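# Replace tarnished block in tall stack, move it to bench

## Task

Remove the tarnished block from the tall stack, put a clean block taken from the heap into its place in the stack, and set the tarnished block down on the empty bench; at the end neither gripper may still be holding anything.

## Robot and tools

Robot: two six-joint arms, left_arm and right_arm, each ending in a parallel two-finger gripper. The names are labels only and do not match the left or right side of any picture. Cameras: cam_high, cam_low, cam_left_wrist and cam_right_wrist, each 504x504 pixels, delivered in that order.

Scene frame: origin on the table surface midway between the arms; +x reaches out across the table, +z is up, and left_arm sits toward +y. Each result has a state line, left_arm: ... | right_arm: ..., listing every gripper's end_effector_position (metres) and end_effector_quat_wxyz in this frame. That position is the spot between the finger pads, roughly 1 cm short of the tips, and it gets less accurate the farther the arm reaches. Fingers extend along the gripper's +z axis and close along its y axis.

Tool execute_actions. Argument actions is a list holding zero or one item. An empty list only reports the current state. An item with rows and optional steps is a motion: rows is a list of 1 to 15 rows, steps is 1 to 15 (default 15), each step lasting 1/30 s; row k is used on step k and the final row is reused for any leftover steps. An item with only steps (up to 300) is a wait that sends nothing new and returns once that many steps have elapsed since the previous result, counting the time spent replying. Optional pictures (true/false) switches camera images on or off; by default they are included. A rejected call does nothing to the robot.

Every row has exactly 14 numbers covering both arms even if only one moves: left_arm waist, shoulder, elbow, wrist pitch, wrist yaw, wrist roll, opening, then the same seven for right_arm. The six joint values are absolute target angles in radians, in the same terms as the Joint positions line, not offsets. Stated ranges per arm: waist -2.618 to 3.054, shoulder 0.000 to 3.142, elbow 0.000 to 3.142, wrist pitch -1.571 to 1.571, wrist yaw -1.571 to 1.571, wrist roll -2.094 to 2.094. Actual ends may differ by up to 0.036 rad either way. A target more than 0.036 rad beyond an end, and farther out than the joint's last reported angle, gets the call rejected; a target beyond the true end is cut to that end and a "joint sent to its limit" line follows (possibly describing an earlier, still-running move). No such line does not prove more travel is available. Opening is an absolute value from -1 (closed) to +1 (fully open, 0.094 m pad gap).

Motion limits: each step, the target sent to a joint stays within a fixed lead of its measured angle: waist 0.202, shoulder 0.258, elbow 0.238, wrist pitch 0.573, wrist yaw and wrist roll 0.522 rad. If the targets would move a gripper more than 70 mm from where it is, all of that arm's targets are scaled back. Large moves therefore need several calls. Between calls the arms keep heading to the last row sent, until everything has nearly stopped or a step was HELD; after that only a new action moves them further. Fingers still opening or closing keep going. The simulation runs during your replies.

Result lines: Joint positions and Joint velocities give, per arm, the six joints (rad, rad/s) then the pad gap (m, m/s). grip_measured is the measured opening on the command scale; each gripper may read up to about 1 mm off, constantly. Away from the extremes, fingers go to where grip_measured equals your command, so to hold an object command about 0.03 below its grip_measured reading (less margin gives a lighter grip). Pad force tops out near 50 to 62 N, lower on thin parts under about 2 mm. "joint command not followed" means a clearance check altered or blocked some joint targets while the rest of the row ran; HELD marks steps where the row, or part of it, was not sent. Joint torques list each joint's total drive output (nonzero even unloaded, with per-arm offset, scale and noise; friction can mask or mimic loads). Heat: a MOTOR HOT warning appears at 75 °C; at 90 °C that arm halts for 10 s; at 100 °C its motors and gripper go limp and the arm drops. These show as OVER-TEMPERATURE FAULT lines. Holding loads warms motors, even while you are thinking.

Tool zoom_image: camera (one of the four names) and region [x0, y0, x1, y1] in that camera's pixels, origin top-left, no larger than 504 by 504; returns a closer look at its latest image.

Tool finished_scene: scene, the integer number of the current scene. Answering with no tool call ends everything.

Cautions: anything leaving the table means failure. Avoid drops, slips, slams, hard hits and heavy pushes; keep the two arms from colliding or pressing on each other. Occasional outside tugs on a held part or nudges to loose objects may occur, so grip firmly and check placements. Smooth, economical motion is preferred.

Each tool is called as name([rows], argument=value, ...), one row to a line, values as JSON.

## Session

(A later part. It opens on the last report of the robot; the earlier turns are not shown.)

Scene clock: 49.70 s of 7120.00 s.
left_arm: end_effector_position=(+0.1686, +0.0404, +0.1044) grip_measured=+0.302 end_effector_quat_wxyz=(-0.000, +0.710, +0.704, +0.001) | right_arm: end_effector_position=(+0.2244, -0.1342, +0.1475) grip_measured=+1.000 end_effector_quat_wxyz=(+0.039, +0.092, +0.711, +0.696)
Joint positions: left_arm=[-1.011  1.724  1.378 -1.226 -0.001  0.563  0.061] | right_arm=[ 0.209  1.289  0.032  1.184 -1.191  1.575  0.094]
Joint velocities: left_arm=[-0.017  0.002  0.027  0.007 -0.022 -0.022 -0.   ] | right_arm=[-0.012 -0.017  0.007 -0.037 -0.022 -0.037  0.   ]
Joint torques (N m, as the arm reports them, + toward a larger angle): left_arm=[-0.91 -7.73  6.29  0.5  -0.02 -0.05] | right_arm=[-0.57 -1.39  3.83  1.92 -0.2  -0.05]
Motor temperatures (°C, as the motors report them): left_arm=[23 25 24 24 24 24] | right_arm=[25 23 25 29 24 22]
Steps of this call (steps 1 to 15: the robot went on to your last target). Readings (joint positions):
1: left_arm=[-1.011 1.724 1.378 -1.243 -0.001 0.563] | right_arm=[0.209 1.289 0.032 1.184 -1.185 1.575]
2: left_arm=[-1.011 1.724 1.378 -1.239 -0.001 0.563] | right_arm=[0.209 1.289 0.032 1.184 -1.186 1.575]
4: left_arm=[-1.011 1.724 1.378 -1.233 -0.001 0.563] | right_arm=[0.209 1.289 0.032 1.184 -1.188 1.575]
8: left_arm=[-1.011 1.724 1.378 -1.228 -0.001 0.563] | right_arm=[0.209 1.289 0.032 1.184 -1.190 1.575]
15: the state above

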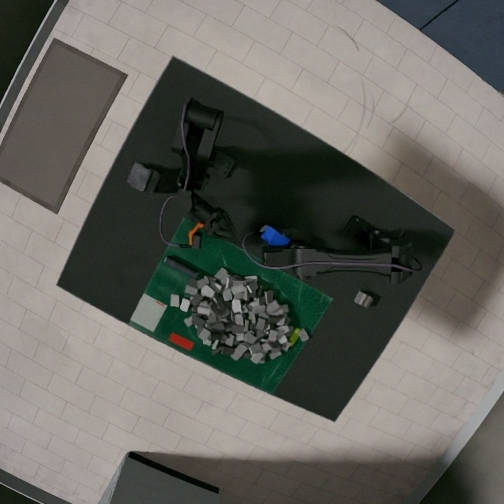

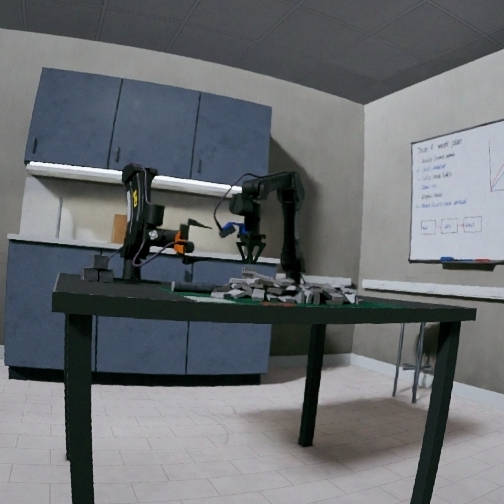

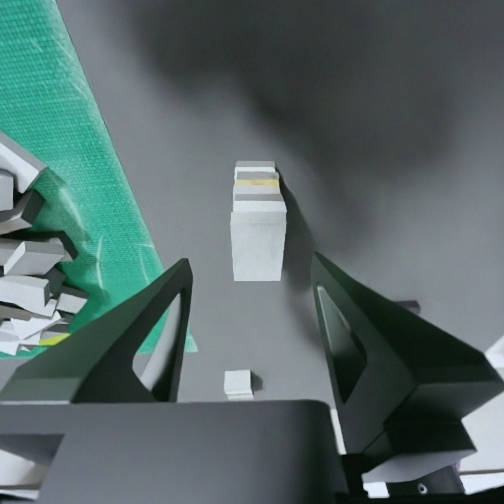

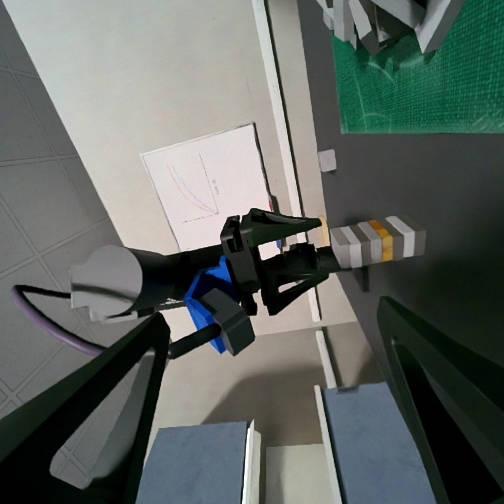

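execute_actions([
  {"rows":[[-1.032,1.73,1.35,-1.17,0,0.55,0.1,0.2,1.3,0.02,1.2,-1.2,1.57,1],[-1.032,1.735,1.33,-1.14,0,0.55,0.1,0.2,1.3,0.02,1.2,-1.2,1.57,1],[-1.032,1.74,1.31,-1.11,0,0.55,0.1,0.2,1.3,0.02,1.2,-1.2,1.57,1],[-1.032,1.745,1.29,-1.08,0,0.55,0.1,0.2,1.3,0.02,1.2,-1.2,1.57,1],[-1.032,1.75,1.27,-1.05,0,0.55,0.1,0.2,1.3,0.02,1.2,-1.2,1.57,1],[-1.032,1.755,1.25,-1.03,0,0.55,0.1,0.2,1.3,0.02,1.2,-1.2,1.57,1],[-1.032,1.76,1.225,-1.03,0,0.55,0.1,0.2,1.3,0.02,1.2,-1.2,1.57,1]]},
], pictures=false)

execute_actions([
  {"rows":[[-1.032,1.76,1.225,-1.03,0,0.55,-0.25,0.2,1.3,0.02,1.2,-1.2,1.57,1]]},
])

zoom_image(camera="cam_right_wrist", region=[300, 170, 450, 320])

Scene clock: 55.63 s of 7120.00 s.
left_arm: end_effector_position=(+0.1652, +0.0384, +0.0629) grip_measured=+0.102 end_effector_quat_wxyz=(+0.001, +0.713, +0.701, +0.000) | right_arm: end_effector_position=(+0.2243, -0.1342, +0.1475) grip_measured=+1.000 end_effector_quat_wxyz=(+0.039, +0.092, +0.711, +0.696)
Joint positions: left_arm=[-1.024  1.75   1.24  -1.059 -0.001  0.558  0.052] | right_arm=[ 0.209  1.289  0.032  1.184 -1.191  1.575  0.094]
Joint velocities: left_arm=[-0.007  0.002 -0.017  0.168 -0.022 -0.022 -0.   ] | right_arm=[-0.007  0.007 -0.002 -0.051 -0.007 -0.022  0.   ]
Joint torques (N m, as the arm reports them, + toward a larger angle): left_arm=[-0.96 -6.96  5.58  0.43 -0.02 -0.13] | right_arm=[-0.57 -1.37  3.84  1.93 -0.19 -0.04]
Motor temperatures (°C, as the motors report them): left_arm=[23 25 24 24 24 24] | right_arm=[25 23 25 29 24 22]
Steps of this call (steps 1 to 15: the robot went on to your last target; steps 16 to 90: nothing new was sent; then 2.43 s passed at rest; steps 91 to 105: all 15 steps of this action). Readings (joint positions):
91: left_arm=[-1.012 1.724 1.378 -1.222 -0.001 0.562] | right_arm=[0.209 1.289 0.032 1.184 -1.191 1.575]
92: left_arm=[-1.015 1.724 1.374 -1.210 -0.001 0.561] | right_arm=[0.209 1.289 0.032 1.184 -1.191 1.575]
94: left_arm=[-1.020 1.724 1.353 -1.171 -0.001 0.559] | right_arm=[0.209 1.289 0.032 1.184 -1.191 1.575]
98: left_arm=[-1.024 1.728 1.273 -1.093 -0.001 0.558] | right_arm=[0.209 1.289 0.032 1.184 -1.191 1.575]
105: the state above

Scene clock: 56.13 s of 7120.00 s.
left_arm: end_effector_position=(+0.1663, +0.0366, +0.0629) grip_measured=-0.248 end_effector_quat_wxyz=(+0.005, +0.713, +0.701, -0.001) | right_arm: end_effector_position=(+0.2243, -0.1342, +0.1475) grip_measured=+1.000 end_effector_quat_wxyz=(+0.039, +0.092, +0.711, +0.696)
Joint positions: left_arm=[-1.024  1.75   1.24  -1.051 -0.001  0.557  0.035] | right_arm=[ 0.209  1.289  0.032  1.184 -1.191  1.575  0.094]
Joint velocities: left_arm=[ 0.007 -0.022  0.002  0.081 -0.051  0.022  0.001] | right_arm=[-0.007 -0.002 -0.002  0.051 -0.007 -0.022  0.   ]
Joint torques (N m, as the arm reports them, + toward a larger angle): left_arm=[-0.85 -6.85  5.4   0.55 -0.02 -0.1 ] | right_arm=[-0.57 -1.38  3.85  1.93 -0.19 -0.04]
Motor temperatures (°C, as the motors report them): left_arm=[23 25 24 24 24 24] | right_arm=[25 23 25 29 24 22]
Steps of this call (steps 1 to 15: all 15 steps of this action). Readings (joint positions):
1: left_arm=[-1.024 1.750 1.240 -1.056 -0.001 0.557] | right_arm=[0.209 1.289 0.032 1.184 -1.191 1.575]
2: left_arm=[-1.024 1.750 1.240 -1.054 -0.001 0.557] | right_arm=[0.209 1.289 0.032 1.184 -1.191 1.575]
4: left_arm=[-1.024 1.750 1.240 -1.051 -0.001 0.557] | right_arm=[0.209 1.289 0.032 1.184 -1.191 1.575]
8: left_arm=[-1.024 1.750 1.240 -1.051 -0.001 0.557] | right_arm=[0.209 1.289 0.032 1.184 -1.191 1.575]
15: the state above

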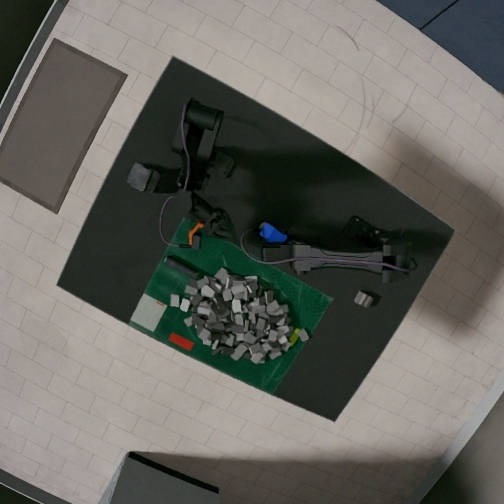

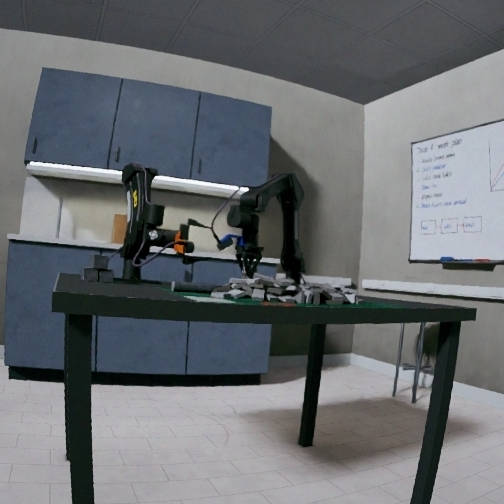

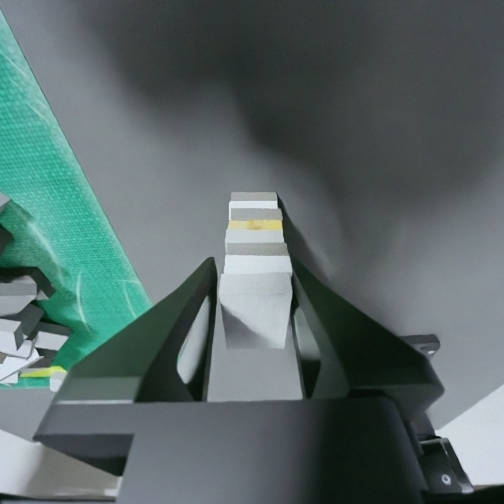

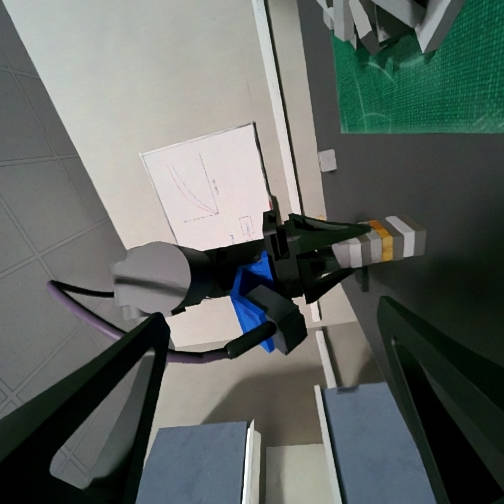

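Region (300, 170, 450, 320) of cam_right_wrist's 504x504 image, scaled by 3.360, with more detail than that image has.

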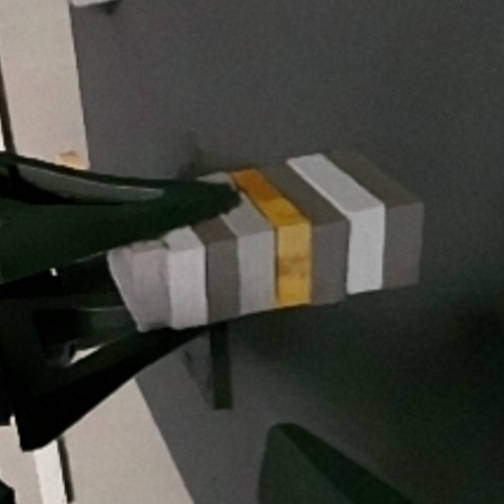

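execute_actions([
  {"rows":[[-1.045,1.76,1.225,-1.03,0,0.54,-0.15,0.2,1.3,0.02,1.2,-1.2,1.57,1],[-1.045,1.76,1.225,-1.03,0,0.54,-0.15,0.2,1.3,0.02,1.2,-1.2,1.57,1],[-1.045,1.76,1.225,-1.03,0,0.54,-0.15,0.2,1.3,0.02,1.2,-1.2,1.57,1],[-1.045,1.765,1.205,-1.01,0,0.54,-0.15,0.2,1.3,0.02,1.2,-1.2,1.57,1],[-1.045,1.77,1.18,-0.99,0,0.54,-0.15,0.2,1.3,0.02,1.2,-1.2,1.57,1]]},
], pictures=false)

execute_actions([
  {"rows":[[-1.045,1.77,1.18,-0.99,0,0.54,-0.3,0.2,1.3,0.02,1.2,-1.2,1.57,1]]},
])

zoom_image(camera="cam_right_wrist", region=[300, 170, 450, 320])

Scene clock: 62.70 s of 7120.00 s.
left_arm: end_effector_position=(+0.1617, +0.0367, +0.0533) grip_measured=-0.152 end_effector_quat_wxyz=(+0.006, +0.714, +0.700, -0.001) | right_arm: end_effector_position=(+0.2243, -0.1342, +0.1475) grip_measured=+1.000 end_effector_quat_wxyz=(+0.039, +0.092, +0.711, +0.696)
Joint positions: left_arm=[-1.036  1.75   1.201 -1.009 -0.002  0.548  0.04 ] | right_arm=[ 0.209  1.289  0.032  1.184 -1.191  1.575  0.094]
Joint velocities: left_arm=[-0.002 -0.002 -0.002  0.095  0.037 -0.007 -0.   ] | right_arm=[-0.002 -0.002  0.007  0.007  0.022  0.081  0.   ]
Joint torques (N m, as the arm reports them, + toward a larger angle): left_arm=[-0.95 -6.15  4.86  0.45 -0.02 -0.09] | right_arm=[-0.55 -1.39  3.83  1.93 -0.19 -0.05]
Motor temperatures (°C, as the motors report them): left_arm=[23 25 24 24 24 24] | right_arm=[25 22 25 29 24 22]
Steps of this call (steps 1 to 15: the robot went on to your last target; steps 16 to 90: nothing new was sent; then 3.07 s passed at rest; steps 91 to 105: all 15 steps of this action). Readings (joint positions):
91: left_arm=[-1.025 1.750 1.240 -1.050 -0.002 0.556] | right_arm=[0.209 1.289 0.032 1.184 -1.191 1.575]
92: left_arm=[-1.027 1.750 1.240 -1.049 -0.002 0.554] | right_arm=[0.209 1.289 0.032 1.184 -1.191 1.575]
94: left_arm=[-1.033 1.750 1.240 -1.045 -0.002 0.551] | right_arm=[0.209 1.289 0.032 1.184 -1.191 1.575]
98: left_arm=[-1.036 1.750 1.209 -1.017 -0.002 0.549] | right_arm=[0.209 1.289 0.032 1.184 -1.191 1.575]
105: the state above

Scene clock: 63.20 s of 7120.00 s.
left_arm: end_effector_position=(+0.1627, +0.0360, +0.0533) grip_measured=-0.298 end_effector_quat_wxyz=(+0.009, +0.714, +0.700, -0.000) | right_arm: end_effector_position=(+0.2243, -0.1342, +0.1475) grip_measured=+1.000 end_effector_quat_wxyz=(+0.039, +0.092, +0.711, +0.696)
Joint positions: left_arm=[-1.036  1.75   1.201 -1.005 -0.004  0.547  0.033] | right_arm=[ 0.209  1.289  0.032  1.184 -1.191  1.575  0.094]
Joint velocities: left_arm=[ 0.007 -0.012  0.017  0.007 -0.007 -0.007  0.   ] | right_arm=[ 0.007 -0.002  0.002 -0.066 -0.037 -0.007  0.   ]
Joint torques (N m, as the arm reports them, + toward a larger angle): left_arm=[-0.9  -6.22  4.93  0.51  0.02 -0.11] | right_arm=[-0.56 -1.39  3.84  1.92 -0.19 -0.04]
Motor temperatures (°C, as the motors report them): left_arm=[23 25 24 24 24 24] | right_arm=[25 22 25 29 24 22]
Steps of this call (steps 1 to 15: all 15 steps of this action). Readings (joint positions):
1: left_arm=[-1.036 1.750 1.201 -1.009 -0.002 0.547] | right_arm=[0.209 1.289 0.032 1.184 -1.191 1.575]
2: left_arm=[-1.036 1.750 1.201 -1.007 -0.003 0.547] | right_arm=[0.209 1.289 0.032 1.184 -1.191 1.575]
4: left_arm=[-1.036 1.750 1.201 -1.005 -0.004 0.547] | right_arm=[0.209 1.289 0.032 1.184 -1.191 1.575]
8: left_arm=[-1.036 1.750 1.201 -1.005 -0.004 0.547] | right_arm=[0.209 1.289 0.032 1.184 -1.191 1.575]
15: the state above

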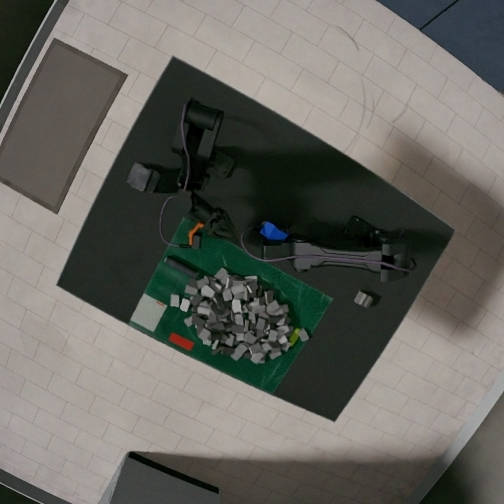

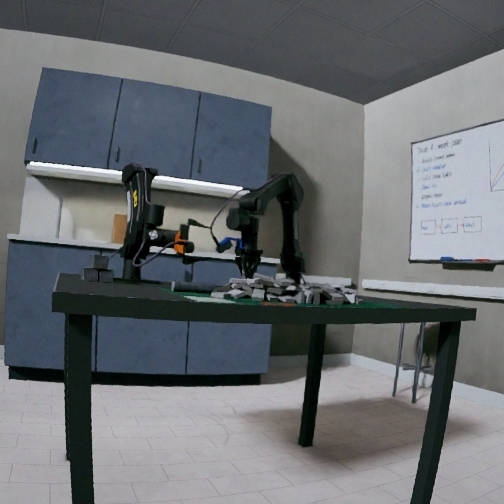

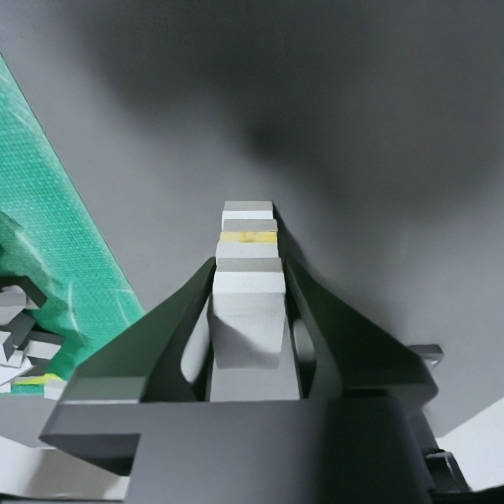

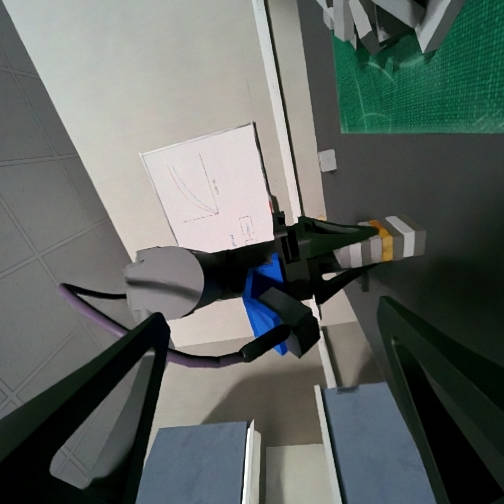

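Region (300, 170, 450, 320) of cam_right_wrist's 504x504 image, scaled by 3.360, with more detail than that image has.

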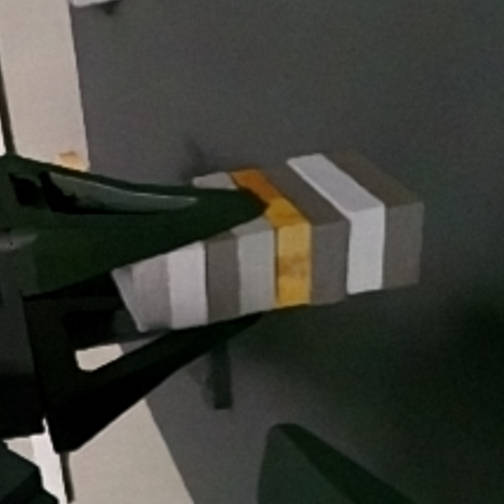

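execute_actions([
  {"rows":[[-1.022,1.782,1.18,-0.985,0,0.54,-0.3,0.2,1.3,0.02,1.2,-1.2,1.57,1]]},
], pictures=false)

execute_actions([
  {"rows":[[-1.022,1.782,1.18,-0.985,0,0.54,-0.5,0.2,1.3,0.02,1.2,-1.2,1.57,1]]},
])

zoom_image(camera="cam_right_wrist", region=[300, 170, 450, 320])

Scene clock: 66.73 s of 7120.00 s.
left_arm: end_effector_position=(+0.1645, +0.0356, +0.0534) grip_measured=-0.298 end_effector_quat_wxyz=(+0.011, +0.712, +0.702, -0.001) | right_arm: end_effector_position=(+0.2243, -0.1342, +0.1475) grip_measured=+1.000 end_effector_quat_wxyz=(+0.039, +0.092, +0.711, +0.696)
Joint positions: left_arm=[-1.032  1.75   1.201 -1.    -0.004  0.547  0.033] | right_arm=[ 0.209  1.289  0.032  1.184 -1.191  1.575  0.094]
Joint velocities: left_arm=[ 0.002 -0.007  0.002 -0.007  0.022 -0.022 -0.   ] | right_arm=[-0.007 -0.012 -0.002 -0.081 -0.007  0.007  0.   ]
Joint torques (N m, as the arm reports them, + toward a larger angle): left_arm=[ 0.73 -5.43  4.9   0.5   0.01 -0.1 ] | right_arm=[-0.54 -1.37  3.82  1.92 -0.19 -0.05]
Motor temperatures (°C, as the motors report them): left_arm=[23 25 24 24 24 24] | right_arm=[25 22 25 29 24 22]
Steps of this call (steps 1 to 15: the robot went on to your last target; steps 16 to 90: nothing new was sent; then 0.03 s passed at rest; steps 91 to 105: all 15 steps of this action). Readings (joint positions):
91: left_arm=[-1.036 1.750 1.201 -1.004 -0.004 0.547] | right_arm=[0.209 1.289 0.032 1.184 -1.191 1.575]
92: left_arm=[-1.035 1.750 1.201 -1.003 -0.004 0.547] | right_arm=[0.209 1.289 0.032 1.184 -1.191 1.575]
94: left_arm=[-1.033 1.750 1.201 -1.002 -0.004 0.547] | right_arm=[0.209 1.289 0.032 1.184 -1.191 1.575]
98: left_arm=[-1.032 1.750 1.201 -1.001 -0.004 0.547] | right_arm=[0.209 1.289 0.032 1.184 -1.191 1.575]
105: the state above

Scene clock: 67.23 s of 7120.00 s.
left_arm: end_effector_position=(+0.1645, +0.0355, +0.0529) grip_measured=-0.422 end_effector_quat_wxyz=(+0.011, +0.712, +0.702, -0.001) | right_arm: end_effector_position=(+0.2243, -0.1342, +0.1475) grip_measured=+1.000 end_effector_quat_wxyz=(+0.039, +0.092, +0.711, +0.696)
Joint positions: left_arm=[-1.032  1.751  1.201 -0.999 -0.004  0.547  0.027] | right_arm=[ 0.209  1.289  0.032  1.184 -1.191  1.575  0.094]
Joint velocities: left_arm=[-0.012 -0.022 -0.002  0.022  0.022 -0.081 -0.   ] | right_arm=[-0.002 -0.007 -0.007 -0.007  0.051 -0.022  0.   ]
Joint torques (N m, as the arm reports them, + toward a larger angle): left_arm=[ 0.75 -5.53  4.91  0.51  0.   -0.09] | right_arm=[-0.56 -1.38  3.82  1.92 -0.2  -0.04]
Motor temperatures (°C, as the motors report them): left_arm=[23 25 24 24 24 24] | right_arm=[25 22 25 29 24 22]
Steps of this call (steps 1 to 15: all 15 steps of this action). Readings (joint positions):
1: left_arm=[-1.032 1.750 1.201 -0.999 -0.003 0.547] | right_arm=[0.209 1.289 0.032 1.184 -1.191 1.575]
2: left_arm=[-1.032 1.751 1.201 -0.999 -0.004 0.547] | right_arm=[0.209 1.289 0.032 1.184 -1.191 1.575]
4: left_arm=[-1.032 1.751 1.201 -0.999 -0.004 0.547] | right_arm=[0.209 1.289 0.032 1.184 -1.191 1.575]
8: left_arm=[-1.032 1.751 1.201 -0.999 -0.004 0.547] | right_arm=[0.209 1.289 0.032 1.184 -1.191 1.575]
15: the state above

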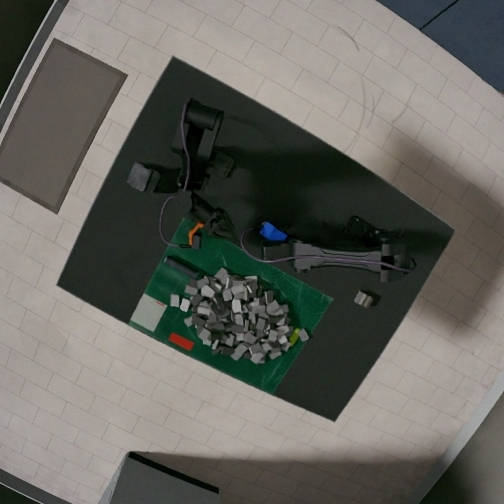

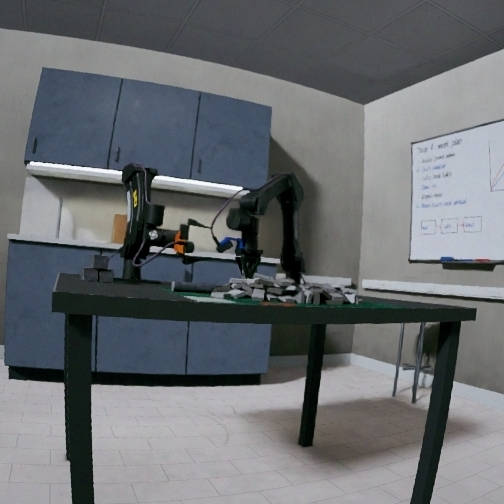

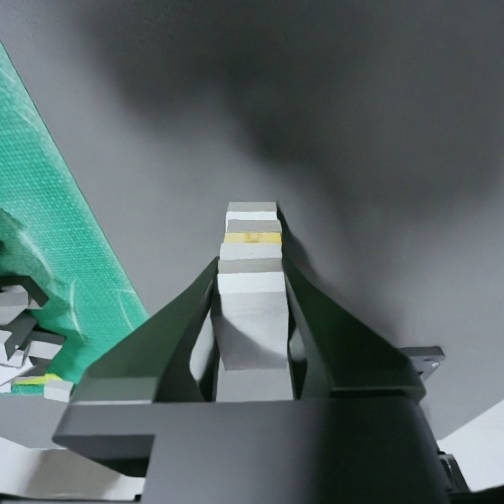

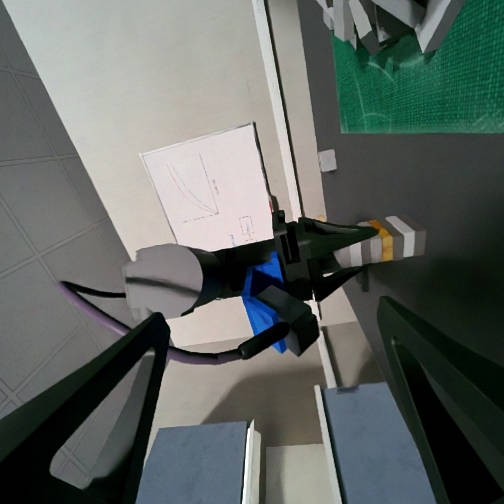

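Region (300, 170, 450, 320) of cam_right_wrist's 504x504 image, scaled by 3.360, with more detail than that image has.

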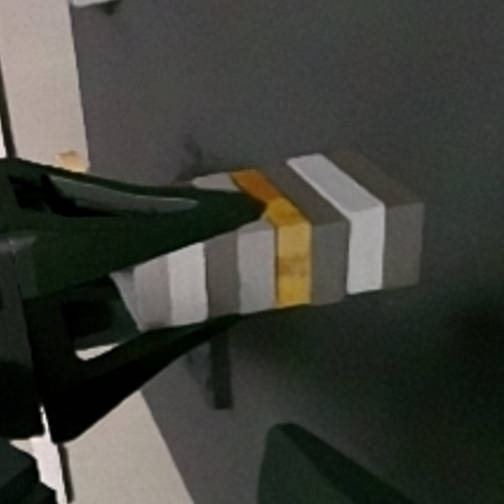

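Shoulder stuck by friction; reopen and lower.

execute_actions([
  {"rows":[[-1.022,1.782,1.18,-0.985,0,0.54,-0.33,0.2,1.3,0.02,1.2,-1.2,1.57,1],[-1.022,1.782,1.18,-0.985,0,0.54,-0.33,0.2,1.3,0.02,1.2,-1.2,1.57,1],[-1.022,1.782,1.18,-0.985,0,0.54,-0.33,0.2,1.3,0.02,1.2,-1.2,1.57,1],[-1.022,1.8,1.18,-0.985,0,0.54,-0.33,0.2,1.3,0.02,1.2,-1.2,1.57,1]]},
], pictures=false)

Scene clock: 69.87 s of 7120.00 s.
left_arm: end_effector_position=(+0.1638, +0.0369, +0.0440) grip_measured=-0.332 end_effector_quat_wxyz=(-0.003, +0.712, +0.702, +0.003) | right_arm: end_effector_position=(+0.2243, -0.1342, +0.1475) grip_measured=+1.000 end_effector_quat_wxyz=(+0.039, +0.092, +0.711, +0.696)
Joint positions: left_arm=[-1.032  1.782  1.201 -0.997 -0.004  0.546  0.031] | right_arm=[ 0.209  1.289  0.032  1.184 -1.191  1.575  0.094]
Joint velocities: left_arm=[ 0.007 -0.022  0.002  0.022 -0.066  0.022 -0.   ] | right_arm=[-0.017 -0.007  0.022 -0.007  0.007  0.037  0.   ]
Joint torques (N m, as the arm reports them, + toward a larger angle): left_arm=[ 0.82 -6.47  4.78  0.42 -0.01 -0.09] | right_arm=[-0.56 -1.38  3.8   1.92 -0.19 -0.05]
Motor temperatures (°C, as the motors report them): left_arm=[23 25 23 24 24 24] | right_arm=[25 22 25 29 24 22]
Steps of this call (steps 1 to 15: the robot went on to your last target; steps 16 to 64: nothing new was sent; steps 65 to 79: all 15 steps of this action). Readings (joint positions):
65: left_arm=[-1.032 1.751 1.201 -0.999 -0.004 0.546] | right_arm=[0.209 1.289 0.032 1.184 -1.191 1.575]
66: left_arm=[-1.032 1.752 1.201 -0.998 -0.004 0.546] | right_arm=[0.209 1.289 0.032 1.184 -1.191 1.575]
68: left_arm=[-1.032 1.758 1.201 -0.998 -0.004 0.546] | right_arm=[0.209 1.289 0.032 1.184 -1.191 1.575]
72: left_arm=[-1.032 1.778 1.201 -0.997 -0.004 0.546] | right_arm=[0.209 1.289 0.032 1.184 -1.191 1.575]
79: the state above

execute_actions([
  {"rows":[[-1.022,1.78,1.235,-0.995,0,0.54,-0.33,0.2,1.3,0.02,1.2,-1.2,1.57,1]]},
])

zoom_image(camera="cam_right_wrist", region=[300, 170, 450, 320])

Scene clock: 73.57 s of 7120.00 s.
left_arm: end_effector_position=(+0.1638, +0.0369, +0.0440) grip_measured=-0.332 end_effector_quat_wxyz=(-0.003, +0.712, +0.702, +0.003) | right_arm: end_effector_position=(+0.2243, -0.1342, +0.1475) grip_measured=+1.000 end_effector_quat_wxyz=(+0.039, +0.092, +0.711, +0.696)
Joint positions: left_arm=[-1.032  1.782  1.201 -0.997 -0.004  0.546  0.031] | right_arm=[ 0.209  1.289  0.032  1.184 -1.191  1.575  0.094]
Joint velocities: left_arm=[ 0.007 -0.012 -0.002 -0.022 -0.007 -0.022 -0.   ] | right_arm=[ 0.017  0.012  0.012 -0.037  0.037  0.022  0.   ]
Joint torques (N m, as the arm reports them, + toward a larger angle): left_arm=[ 0.74 -7.84  9.33  0.33  0.   -0.09] | right_arm=[-0.57 -1.39  3.83  1.92 -0.19 -0.05]
Motor temperatures (°C, as the motors report them): left_arm=[23 25 23 24 24 24] | right_arm=[25 22 25 29 24 22]
Steps of this call (steps 1 to 15: the robot went on to your last target; steps 16 to 90: nothing new was sent; then 0.20 s passed at rest; steps 91 to 105: all 15 steps of this action). Readings (joint positions):
91: left_arm=[-1.032 1.782 1.201 -0.997 -0.004 0.546] | right_arm=[0.209 1.289 0.032 1.184 -1.191 1.575]
92: left_arm=[-1.032 1.782 1.201 -0.997 -0.004 0.546] | right_arm=[0.209 1.289 0.032 1.184 -1.191 1.575]
94: left_arm=[-1.032 1.782 1.201 -0.997 -0.004 0.546] | right_arm=[0.209 1.289 0.032 1.184 -1.191 1.575]
98: left_arm=[-1.032 1.782 1.201 -0.997 -0.004 0.546] | right_arm=[0.209 1.289 0.032 1.184 -1.191 1.575]
105: the state above

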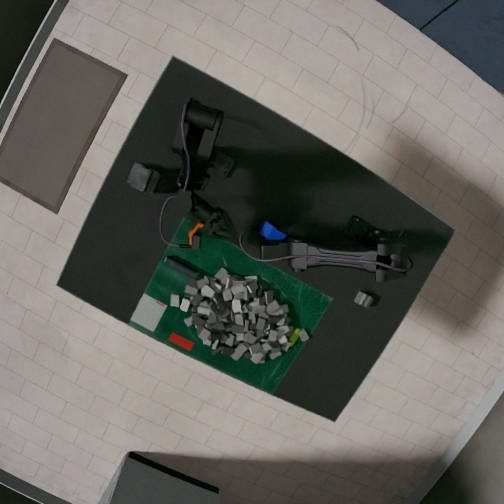

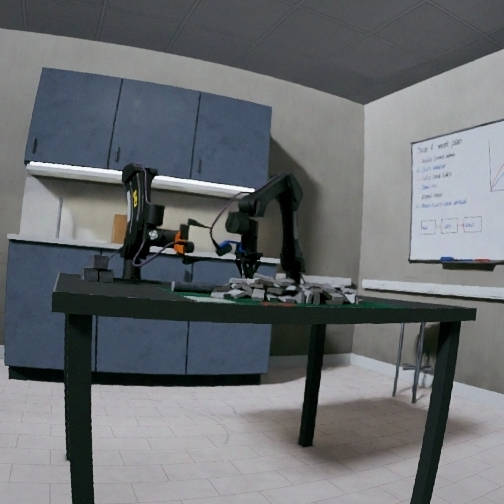

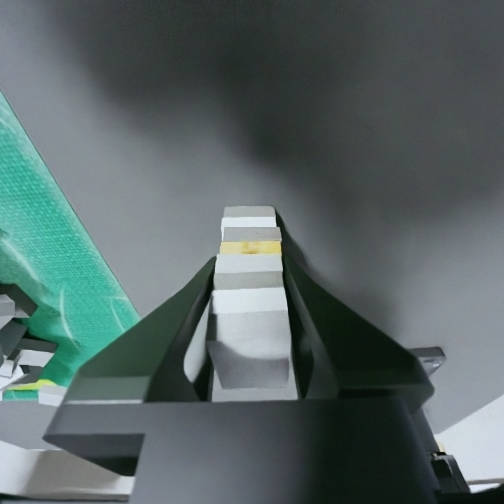

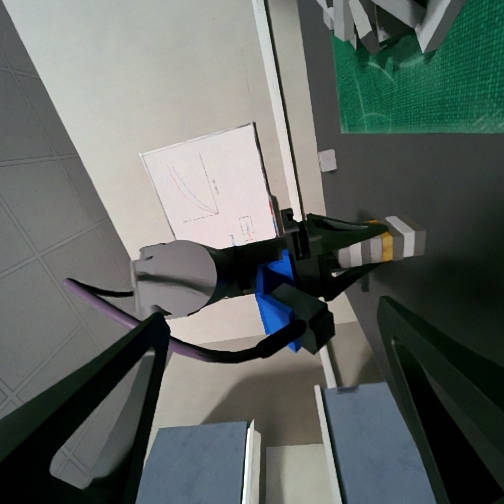

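Region (300, 170, 450, 320) of cam_right_wrist's 504x504 image, scaled by 3.360, with more detail than that image has.

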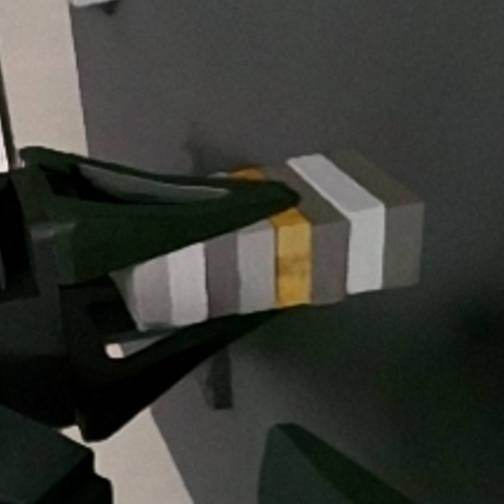

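execute_actions([
  {"rows":[[-1.022,1.78,1.248,-1.015,0,0.54,-0.33,0.2,1.3,0.02,1.2,-1.2,1.57,1]]},
], pictures=false)

Scene clock: 75.13 s of 7120.00 s.
left_arm: end_effector_position=(+0.1652, +0.0334, +0.0480) grip_measured=-0.332 end_effector_quat_wxyz=(+0.001, +0.712, +0.702, +0.000) | right_arm: end_effector_position=(+0.2243, -0.1342, +0.1475) grip_measured=+1.000 end_effector_quat_wxyz=(+0.039, +0.092, +0.711, +0.696)
Joint positions: left_arm=[-1.032  1.782  1.217 -1.004 -0.001  0.546  0.031] | right_arm=[ 0.209  1.289  0.032  1.184 -1.191  1.575  0.094]
Joint velocities: left_arm=[-0.002 -0.007 -0.002 -0.066 -0.051  0.051 -0.   ] | right_arm=[-0.012  0.002 -0.007 -0.007 -0.051 -0.037  0.   ]
Joint torques (N m, as the arm reports them, + toward a larger angle): left_arm=[ 0.77 -7.9   9.09  0.25 -0.01 -0.09] | right_arm=[-0.56 -1.37  3.8   1.92 -0.19 -0.05]
Motor temperatures (°C, as the motors report them): left_arm=[23 25 24 24 24 24] | right_arm=[25 22 25 29 24 22]
Steps of this call (steps 1 to 15: the robot went on to your last target; steps 16 to 32: nothing new was sent; steps 33 to 47: all 15 steps of this action). Readings (joint positions):
33: left_arm=[-1.032 1.782 1.203 -0.998 -0.004 0.546] | right_arm=[0.209 1.289 0.032 1.184 -1.191 1.575]
34: left_arm=[-1.032 1.782 1.206 -1.000 -0.004 0.546] | right_arm=[0.209 1.289 0.032 1.184 -1.191 1.575]
36: left_arm=[-1.032 1.782 1.215 -1.002 -0.003 0.546] | right_arm=[0.209 1.289 0.032 1.184 -1.191 1.575]
40: left_arm=[-1.032 1.782 1.217 -1.004 -0.001 0.546] | right_arm=[0.209 1.289 0.032 1.184 -1.191 1.575]
47: the state above

execute_actions([
  {"rows":[[-1.03,1.78,1.23,-1.015,0,0.54,-0.48,0.2,1.3,0.02,1.2,-1.2,1.57,1]],"steps":10},
], pictures=false)

execute_actions([
  {"rows":[[-1.03,1.76,1.25,-1.03,0,0.54,-0.48,0.2,1.3,0.02,1.2,-1.2,1.57,1],[-1.03,1.75,1.26,-1.045,0,0.54,-0.48,0.2,1.3,0.02,1.2,-1.2,1.57,1],[-1.03,1.745,1.27,-1.06,0,0.54,-0.48,0.2,1.3,0.02,1.2,-1.2,1.57,1],[-1.03,1.74,1.28,-1.075,0,0.54,-0.48,0.2,1.3,0.02,1.2,-1.2,1.57,1],[-1.03,1.735,1.29,-1.09,0,0.54,-0.48,0.2,1.3,0.02,1.2,-1.2,1.57,1]]},
])

Scene clock: 79.37 s of 7120.00 s.
left_arm: end_effector_position=(+0.1649, +0.0333, +0.0480) grip_measured=-0.425 end_effector_quat_wxyz=(+0.001, +0.712, +0.703, -0.001) | right_arm: end_effector_position=(+0.2243, -0.1342, +0.1475) grip_measured=+1.000 end_effector_quat_wxyz=(+0.039, +0.092, +0.711, +0.696)
Joint positions: left_arm=[-1.032  1.782  1.217 -1.004  0.001  0.546  0.027] | right_arm=[ 0.209  1.289  0.032  1.184 -1.191  1.575  0.094]
Joint velocities: left_arm=[ 0.002  0.007  0.007  0.066  0.007 -0.022 -0.001] | right_arm=[-0.002  0.012 -0.002 -0.037  0.022 -0.037  0.   ]
Joint torques (N m, as the arm reports them, + toward a larger angle): left_arm=[ 0.1  -7.87  7.58  0.25 -0.02 -0.08] | right_arm=[-0.56 -1.38  3.83  1.92 -0.19 -0.04]
Motor temperatures (°C, as the motors report them): left_arm=[23 25 24 24 24 24] | right_arm=[25 22 25 29 24 22]
Steps of this call (steps 1 to 15: the robot went on to your last target; steps 16 to 90: nothing new was sent; then 0.90 s passed at rest; steps 91 to 100: all 10 steps of this action). Readings (joint positions):
91: left_arm=[-1.032 1.782 1.217 -1.004 0.001 0.546] | right_arm=[0.209 1.289 0.032 1.184 -1.191 1.575]
92: left_arm=[-1.032 1.782 1.217 -1.004 0.001 0.546] | right_arm=[0.209 1.289 0.032 1.184 -1.191 1.575]
94: left_arm=[-1.032 1.782 1.217 -1.004 0.001 0.546] | right_arm=[0.209 1.289 0.032 1.184 -1.191 1.575]
98: left_arm=[-1.032 1.782 1.217 -1.004 0.001 0.546] | right_arm=[0.209 1.289 0.032 1.184 -1.191 1.575]
100: the state above

Scene clock: 79.87 s of 7120.00 s.
left_arm: end_effector_position=(+0.1635, +0.0357, +0.0559) grip_measured=-0.425 end_effector_quat_wxyz=(-0.009, +0.712, +0.702, +0.002) | right_arm: end_effector_position=(+0.2243, -0.1342, +0.1475) grip_measured=+1.000 end_effector_quat_wxyz=(+0.039, +0.092, +0.711, +0.696)
Joint positions: left_arm=[-1.032  1.782  1.25  -1.059  0.001  0.546  0.027] | right_arm=[ 0.209  1.289  0.032  1.184 -1.191  1.575  0.094]
Joint velocities: left_arm=[-0.027 -0.002 -0.002 -0.037 -0.007 -0.037 -0.001] | right_arm=[-0.017 -0.007  0.022  0.007  0.037  0.022  0.   ]
Joint torques (N m, as the arm reports them, + toward a larger angle): left_arm=[  0.08 -10.84   9.62   0.05  -0.04  -0.08] | right_arm=[-0.58 -1.38  3.83  1.92 -0.2  -0.05]
Motor temperatures (°C, as the motors report them): left_arm=[23 25 24 24 24 24] | right_arm=[25 22 25 29 24 22]
Steps of this call (steps 1 to 15: all 15 steps of this action). Readings (joint positions):
1: left_arm=[-1.032 1.782 1.217 -1.004 0.001 0.546] | right_arm=[0.209 1.289 0.032 1.184 -1.191 1.575]
2: left_arm=[-1.032 1.782 1.217 -1.005 0.001 0.546] | right_arm=[0.209 1.289 0.032 1.184 -1.191 1.575]
4: left_arm=[-1.032 1.782 1.224 -1.014 0.001 0.546] | right_arm=[0.209 1.289 0.032 1.184 -1.191 1.575]
8: left_arm=[-1.032 1.782 1.246 -1.046 0.001 0.546] | right_arm=[0.209 1.289 0.032 1.184 -1.191 1.575]
15: the state above

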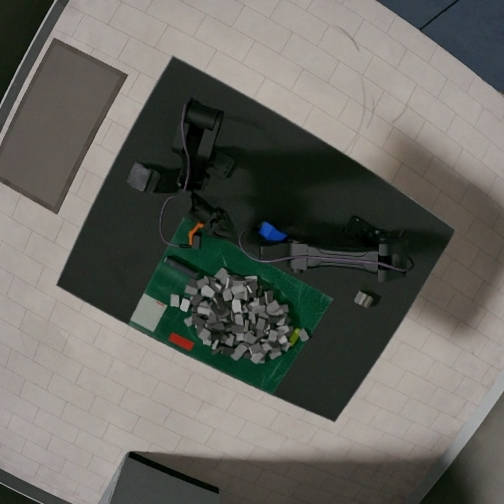

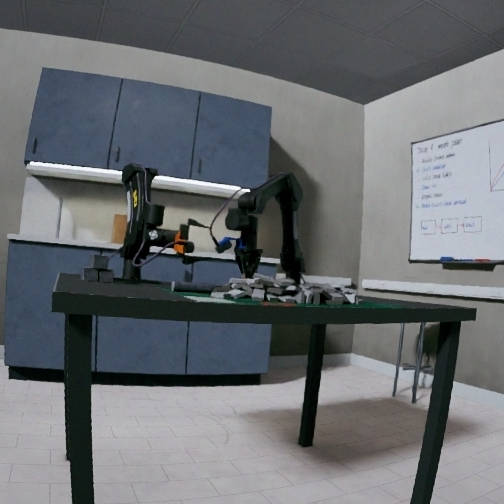

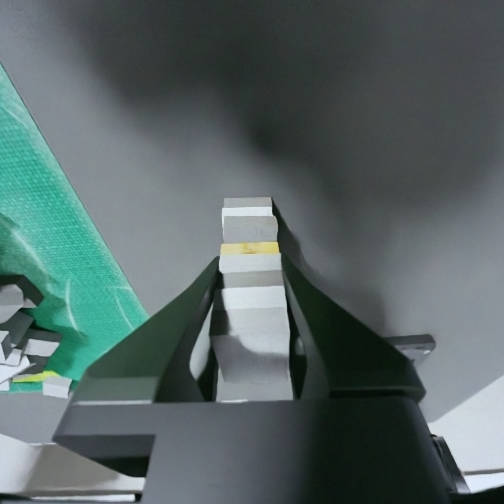

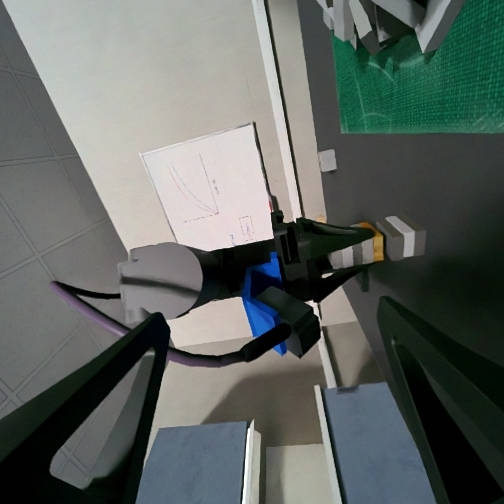

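execute_actions([
  {"rows":[[-1.04,1.72,1.3,-1.09,0,0.54,-0.48,0.2,1.3,0.02,1.2,-1.25,1.57,1],[-1.06,1.72,1.3,-1.09,0,0.54,-0.48,0.2,1.3,0.02,1.2,-1.3,1.57,1],[-1.09,1.72,1.3,-1.09,0,0.54,-0.48,0.15,1.3,0.02,1.2,-1.35,1.57,1],[-1.12,1.72,1.3,-1.09,0,0.54,-0.48,0.15,1.3,0.02,1.2,-1.4,1.57,1],[-1.16,1.72,1.3,-1.09,0,0.54,-0.48,0.15,1.3,0.02,1.2,-1.45,1.57,1],[-1.2,1.72,1.3,-1.09,0,0.54,-0.48,0.15,1.3,0.02,1.2,-1.5,1.57,1],[-1.24,1.72,1.3,-1.09,0,0.54,-0.48,0.15,1.3,0.02,1.2,-1.55,1.57,1],[-1.28,1.72,1.3,-1.09,0,0.54,-0.48,0.15,1.3,0.02,1.2,-1.55,1.57,1],[-1.32,1.72,1.3,-1.09,0,0.54,-0.48,0.15,1.3,0.02,1.2,-1.55,1.57,1],[-1.35,1.72,1.3,-1.09,0,0.54,-0.48,0.15,1.3,0.02,1.2,-1.55,1.57,1],[-1.38,1.72,1.3,-1.09,0,0.54,-0.48,0.15,1.3,0.02,1.2,-1.55,1.57,1],[-1.4,1.72,1.3,-1.09,0,0.54,-0.48,0.15,1.3,0.02,1.2,-1.55,1.57,1]]},
], pictures=false)

execute_actions([
  {"rows":[[-1.4,1.75,1.26,-1.06,0,0.54,-0.48,0.15,1.3,0.02,1.2,-1.55,1.57,1],[-1.4,1.76,1.24,-1.03,0,0.54,-0.48,0.15,1.3,0.02,1.2,-1.55,1.57,1],[-1.4,1.77,1.225,-1.01,0,0.54,-0.48,0.15,1.3,0.02,1.2,-1.55,1.57,1],[-1.4,1.78,1.21,-0.99,0,0.54,-0.48,0.15,1.3,0.02,1.2,-1.55,1.57,1],[-1.4,1.79,1.195,-0.97,0,0.54,-0.48,0.15,1.3,0.02,1.2,-1.55,1.57,1],[-1.4,1.795,1.18,-0.95,0,0.54,-0.48,0.15,1.3,0.02,1.2,-1.55,1.57,1],[-1.4,1.8,1.165,-0.93,0,0.54,-0.48,0.15,1.3,0.02,1.2,-1.55,1.57,1],[-1.4,1.805,1.155,-0.91,0,0.54,-0.48,0.15,1.3,0.02,1.2,-1.55,1.57,1],[-1.4,1.81,1.145,-0.89,0,0.54,-0.48,0.15,1.3,0.02,1.2,-1.55,1.57,1],[-1.4,1.815,1.135,-0.875,0,0.54,-0.48,0.15,1.3,0.02,1.2,-1.55,1.57,1]]},
], pictures=false)

execute_actions([
  {"steps":8},
])

Scene clock: 89.33 s of 7120.00 s.
left_arm: end_effector_position=(+0.0492, -0.0082, +0.0652) grip_measured=-0.425 end_effector_quat_wxyz=(+0.000, +0.833, +0.554, -0.009) | right_arm: end_effector_position=(+0.1773, -0.1391, +0.1517) grip_measured=+1.000 end_effector_quat_wxyz=(-0.058, -0.003, +0.709, +0.703)
Joint positions: left_arm=[-1.416  1.76   1.262 -1.065  0.015  0.546  0.027] | right_arm=[ 0.159  1.289  0.032  1.184 -1.514  1.575  0.094]
Joint velocities: left_arm=[-0.154  0.002  0.002  0.007  0.168  0.007 -0.   ] | right_arm=[-0.007 -0.012  0.002  0.022 -0.168 -0.037  0.   ]
Joint torques (N m, as the arm reports them, + toward a larger angle): left_arm=[  2.26 -10.15   9.7    0.14  -0.29  -0.08] | right_arm=[-0.58 -1.15  3.64  1.68 -0.16 -0.05]
Motor temperatures (°C, as the motors report them): left_arm=[23 26 25 24 24 24] | right_arm=[25 22 25 30 24 22]
Steps of this call (steps 1 to 15: the robot went on to your last target; steps 16 to 90: nothing new was sent; then 5.97 s passed at rest; steps 91 to 105: all 15 steps of this action). Readings (joint positions):
91: left_arm=[-1.032 1.780 1.250 -1.062 0.001 0.546] | right_arm=[0.208 1.289 0.032 1.184 -1.197 1.575]
92: left_arm=[-1.033 1.778 1.250 -1.063 0.000 0.546] | right_arm=[0.208 1.289 0.032 1.184 -1.213 1.575]
94: left_arm=[-1.053 1.769 1.250 -1.063 -0.008 0.546] | right_arm=[0.181 1.289 0.032 1.184 -1.267 1.575]
98: left_arm=[-1.186 1.760 1.254 -1.065 -0.018 0.546] | right_arm=[0.159 1.289 0.032 1.184 -1.406 1.575]
105: the state above

Scene clock: 89.83 s of 7120.00 s.
left_arm: end_effector_position=(+0.0524, +0.0010, +0.0177) grip_measured=-0.425 end_effector_quat_wxyz=(-0.013, +0.830, +0.557, +0.004) | right_arm: end_effector_position=(+0.1727, -0.1396, +0.1520) grip_measured=+1.000 end_effector_quat_wxyz=(-0.067, -0.012, +0.708, +0.703)
Joint positions: left_arm=[-1.408  1.822  1.139 -0.914  0.004  0.546  0.027] | right_arm=[ 0.159  1.289  0.032  1.184 -1.54   1.575  0.094]
Joint velocities: left_arm=[ 0.027 -0.007  0.017  0.242  0.007  0.051  0.   ] | right_arm=[ 0.002 -0.007  0.007  0.007 -0.051  0.022  0.   ]
Joint torques (N m, as the arm reports them, + toward a larger angle): left_arm=[ 0.52 -8.47  5.78  0.31 -0.06 -0.09] | right_arm=[-0.56 -1.14  3.63  1.65 -0.2  -0.05]
Motor temperatures (°C, as the motors report them): left_arm=[23 26 25 24 24 24] | right_arm=[25 22 25 30 24 22]
Steps of this call (steps 1 to 15: all 15 steps of this action). Readings (joint positions):
1: left_arm=[-1.418 1.760 1.262 -1.065 0.017 0.546] | right_arm=[0.159 1.289 0.032 1.184 -1.519 1.575]
2: left_arm=[-1.417 1.760 1.261 -1.063 0.016 0.546] | right_arm=[0.159 1.289 0.032 1.184 -1.524 1.575]
4: left_arm=[-1.411 1.760 1.248 -1.042 0.011 0.546] | right_arm=[0.159 1.289 0.032 1.184 -1.530 1.575]
8: left_arm=[-1.408 1.779 1.195 -0.980 0.005 0.546] | right_arm=[0.159 1.289 0.032 1.184 -1.537 1.575]
15: the state above

Scene clock: 90.10 s of 7120.00 s.
left_arm: end_effector_position=(+0.0529, -0.0015, +0.0177) grip_measured=-0.425 end_effector_quat_wxyz=(-0.008, +0.830, +0.557, +0.002) | right_arm: end_effector_position=(+0.1726, -0.1396, +0.1520) grip_measured=+1.000 end_effector_quat_wxyz=(-0.067, -0.012, +0.708, +0.703)
Joint positions: left_arm=[-1.408  1.822  1.139 -0.903  0.004  0.546  0.027] | right_arm=[ 0.159  1.289  0.032  1.184 -1.54   1.575  0.094]
Joint velocities: left_arm=[ 0.012 -0.007 -0.002 -0.007  0.051 -0.022 -0.   ] | right_arm=[-0.002 -0.002  0.002 -0.037 -0.007 -0.051  0.   ]
Joint torques (N m, as the arm reports them, + toward a larger angle): left_arm=[ 0.58 -8.23  5.97  0.52 -0.06 -0.08] | right_arm=[-0.57 -1.15  3.62  1.65 -0.2  -0.04]
Motor temperatures (°C, as the motors report them): left_arm=[23 26 25 24 24 24] | right_arm=[25 22 25 30 24 22]
Steps of this call (steps 1 to 8: the robot went on to your last target). Readings (joint positions):
1: left_arm=[-1.408 1.822 1.139 -0.910 0.004 0.546] | right_arm=[0.159 1.289 0.032 1.184 -1.540 1.575]
2: left_arm=[-1.408 1.822 1.139 -0.908 0.004 0.546] | right_arm=[0.159 1.289 0.032 1.184 -1.540 1.575]
4: left_arm=[-1.408 1.822 1.139 -0.906 0.004 0.546] | right_arm=[0.159 1.289 0.032 1.184 -1.540 1.575]
8: the state above

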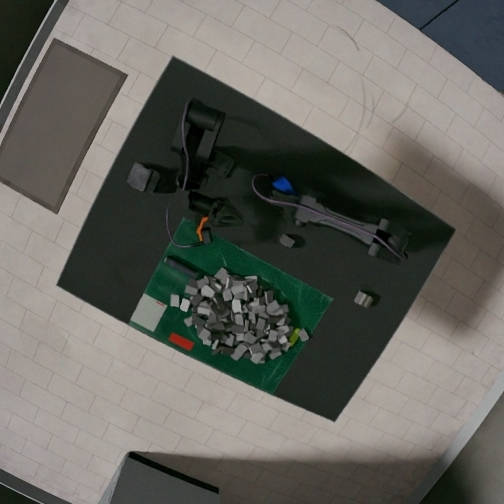

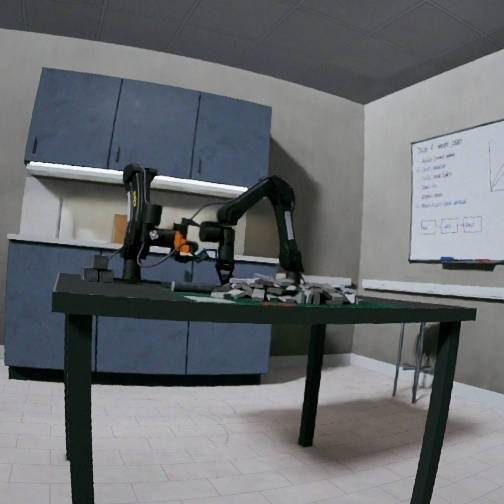

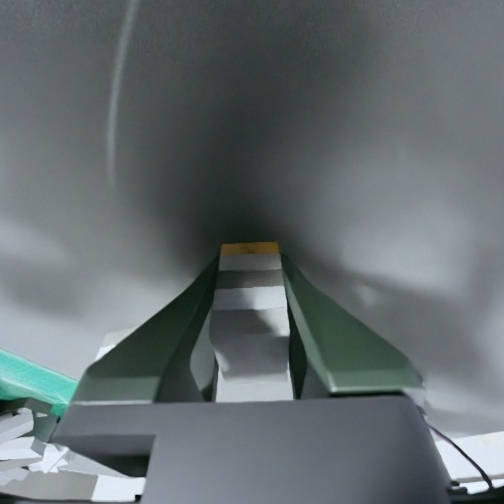

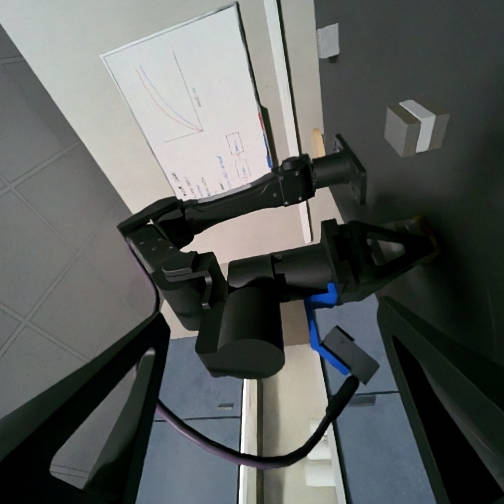

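execute_actions([
  {"rows":[[-1.4,1.815,1.125,-0.855,0,0.54,-0.48,0.15,1.3,0.02,1.2,-1.55,1.57,1],[-1.4,1.815,1.12,-0.845,0,0.54,-0.48,0.15,1.3,0.02,1.2,-1.55,1.57,1],[-1.4,1.815,1.11,-0.845,0,0.54,-0.48,0.15,1.3,0.02,1.2,-1.55,1.57,1],[-1.4,1.815,1.1,-0.845,0,0.54,-0.48,0.15,1.3,0.02,1.2,-1.55,1.57,1]]},
], pictures=false)

Scene clock: 93.87 s of 7120.00 s.
left_arm: end_effector_position=(+0.0530, -0.0026, +0.0167) grip_measured=-0.425 end_effector_quat_wxyz=(-0.005, +0.830, +0.557, +0.000) | right_arm: end_effector_position=(+0.1726, -0.1396, +0.1520) grip_measured=+1.000 end_effector_quat_wxyz=(-0.067, -0.012, +0.708, +0.703)
Joint positions: left_arm=[-1.408  1.822  1.134 -0.893  0.004  0.545  0.027] | right_arm=[ 0.159  1.289  0.032  1.184 -1.54   1.575  0.094]
Joint velocities: left_arm=[ 0.002 -0.017 -0.002 -0.007 -0.022  0.007  0.001] | right_arm=[-0.027 -0.012 -0.007  0.022  0.007 -0.007  0.   ]
Joint torques (N m, as the arm reports them, + toward a larger angle): left_arm=[ 0.59 -8.32  3.36  0.75 -0.06 -0.08] | right_arm=[-0.57 -1.13  3.61  1.65 -0.2  -0.05]
Motor temperatures (°C, as the motors report them): left_arm=[23 26 24 24 24 24] | right_arm=[25 22 25 30 24 22]
Steps of this call (steps 1 to 30: the robot went on to your last target; steps 31 to 90: nothing new was sent; then 0.27 s passed at rest; steps 91 to 105: all 15 steps of this action). Readings (joint positions):
91: left_arm=[-1.408 1.822 1.139 -0.901 0.004 0.546] | right_arm=[0.159 1.289 0.032 1.184 -1.540 1.575]
92: left_arm=[-1.408 1.822 1.139 -0.898 0.004 0.546] | right_arm=[0.159 1.289 0.032 1.184 -1.540 1.575]
94: left_arm=[-1.408 1.822 1.135 -0.893 0.004 0.546] | right_arm=[0.159 1.289 0.032 1.184 -1.540 1.575]
98: left_arm=[-1.408 1.822 1.134 -0.893 0.004 0.545] | right_arm=[0.159 1.289 0.032 1.184 -1.540 1.575]
105: the state above


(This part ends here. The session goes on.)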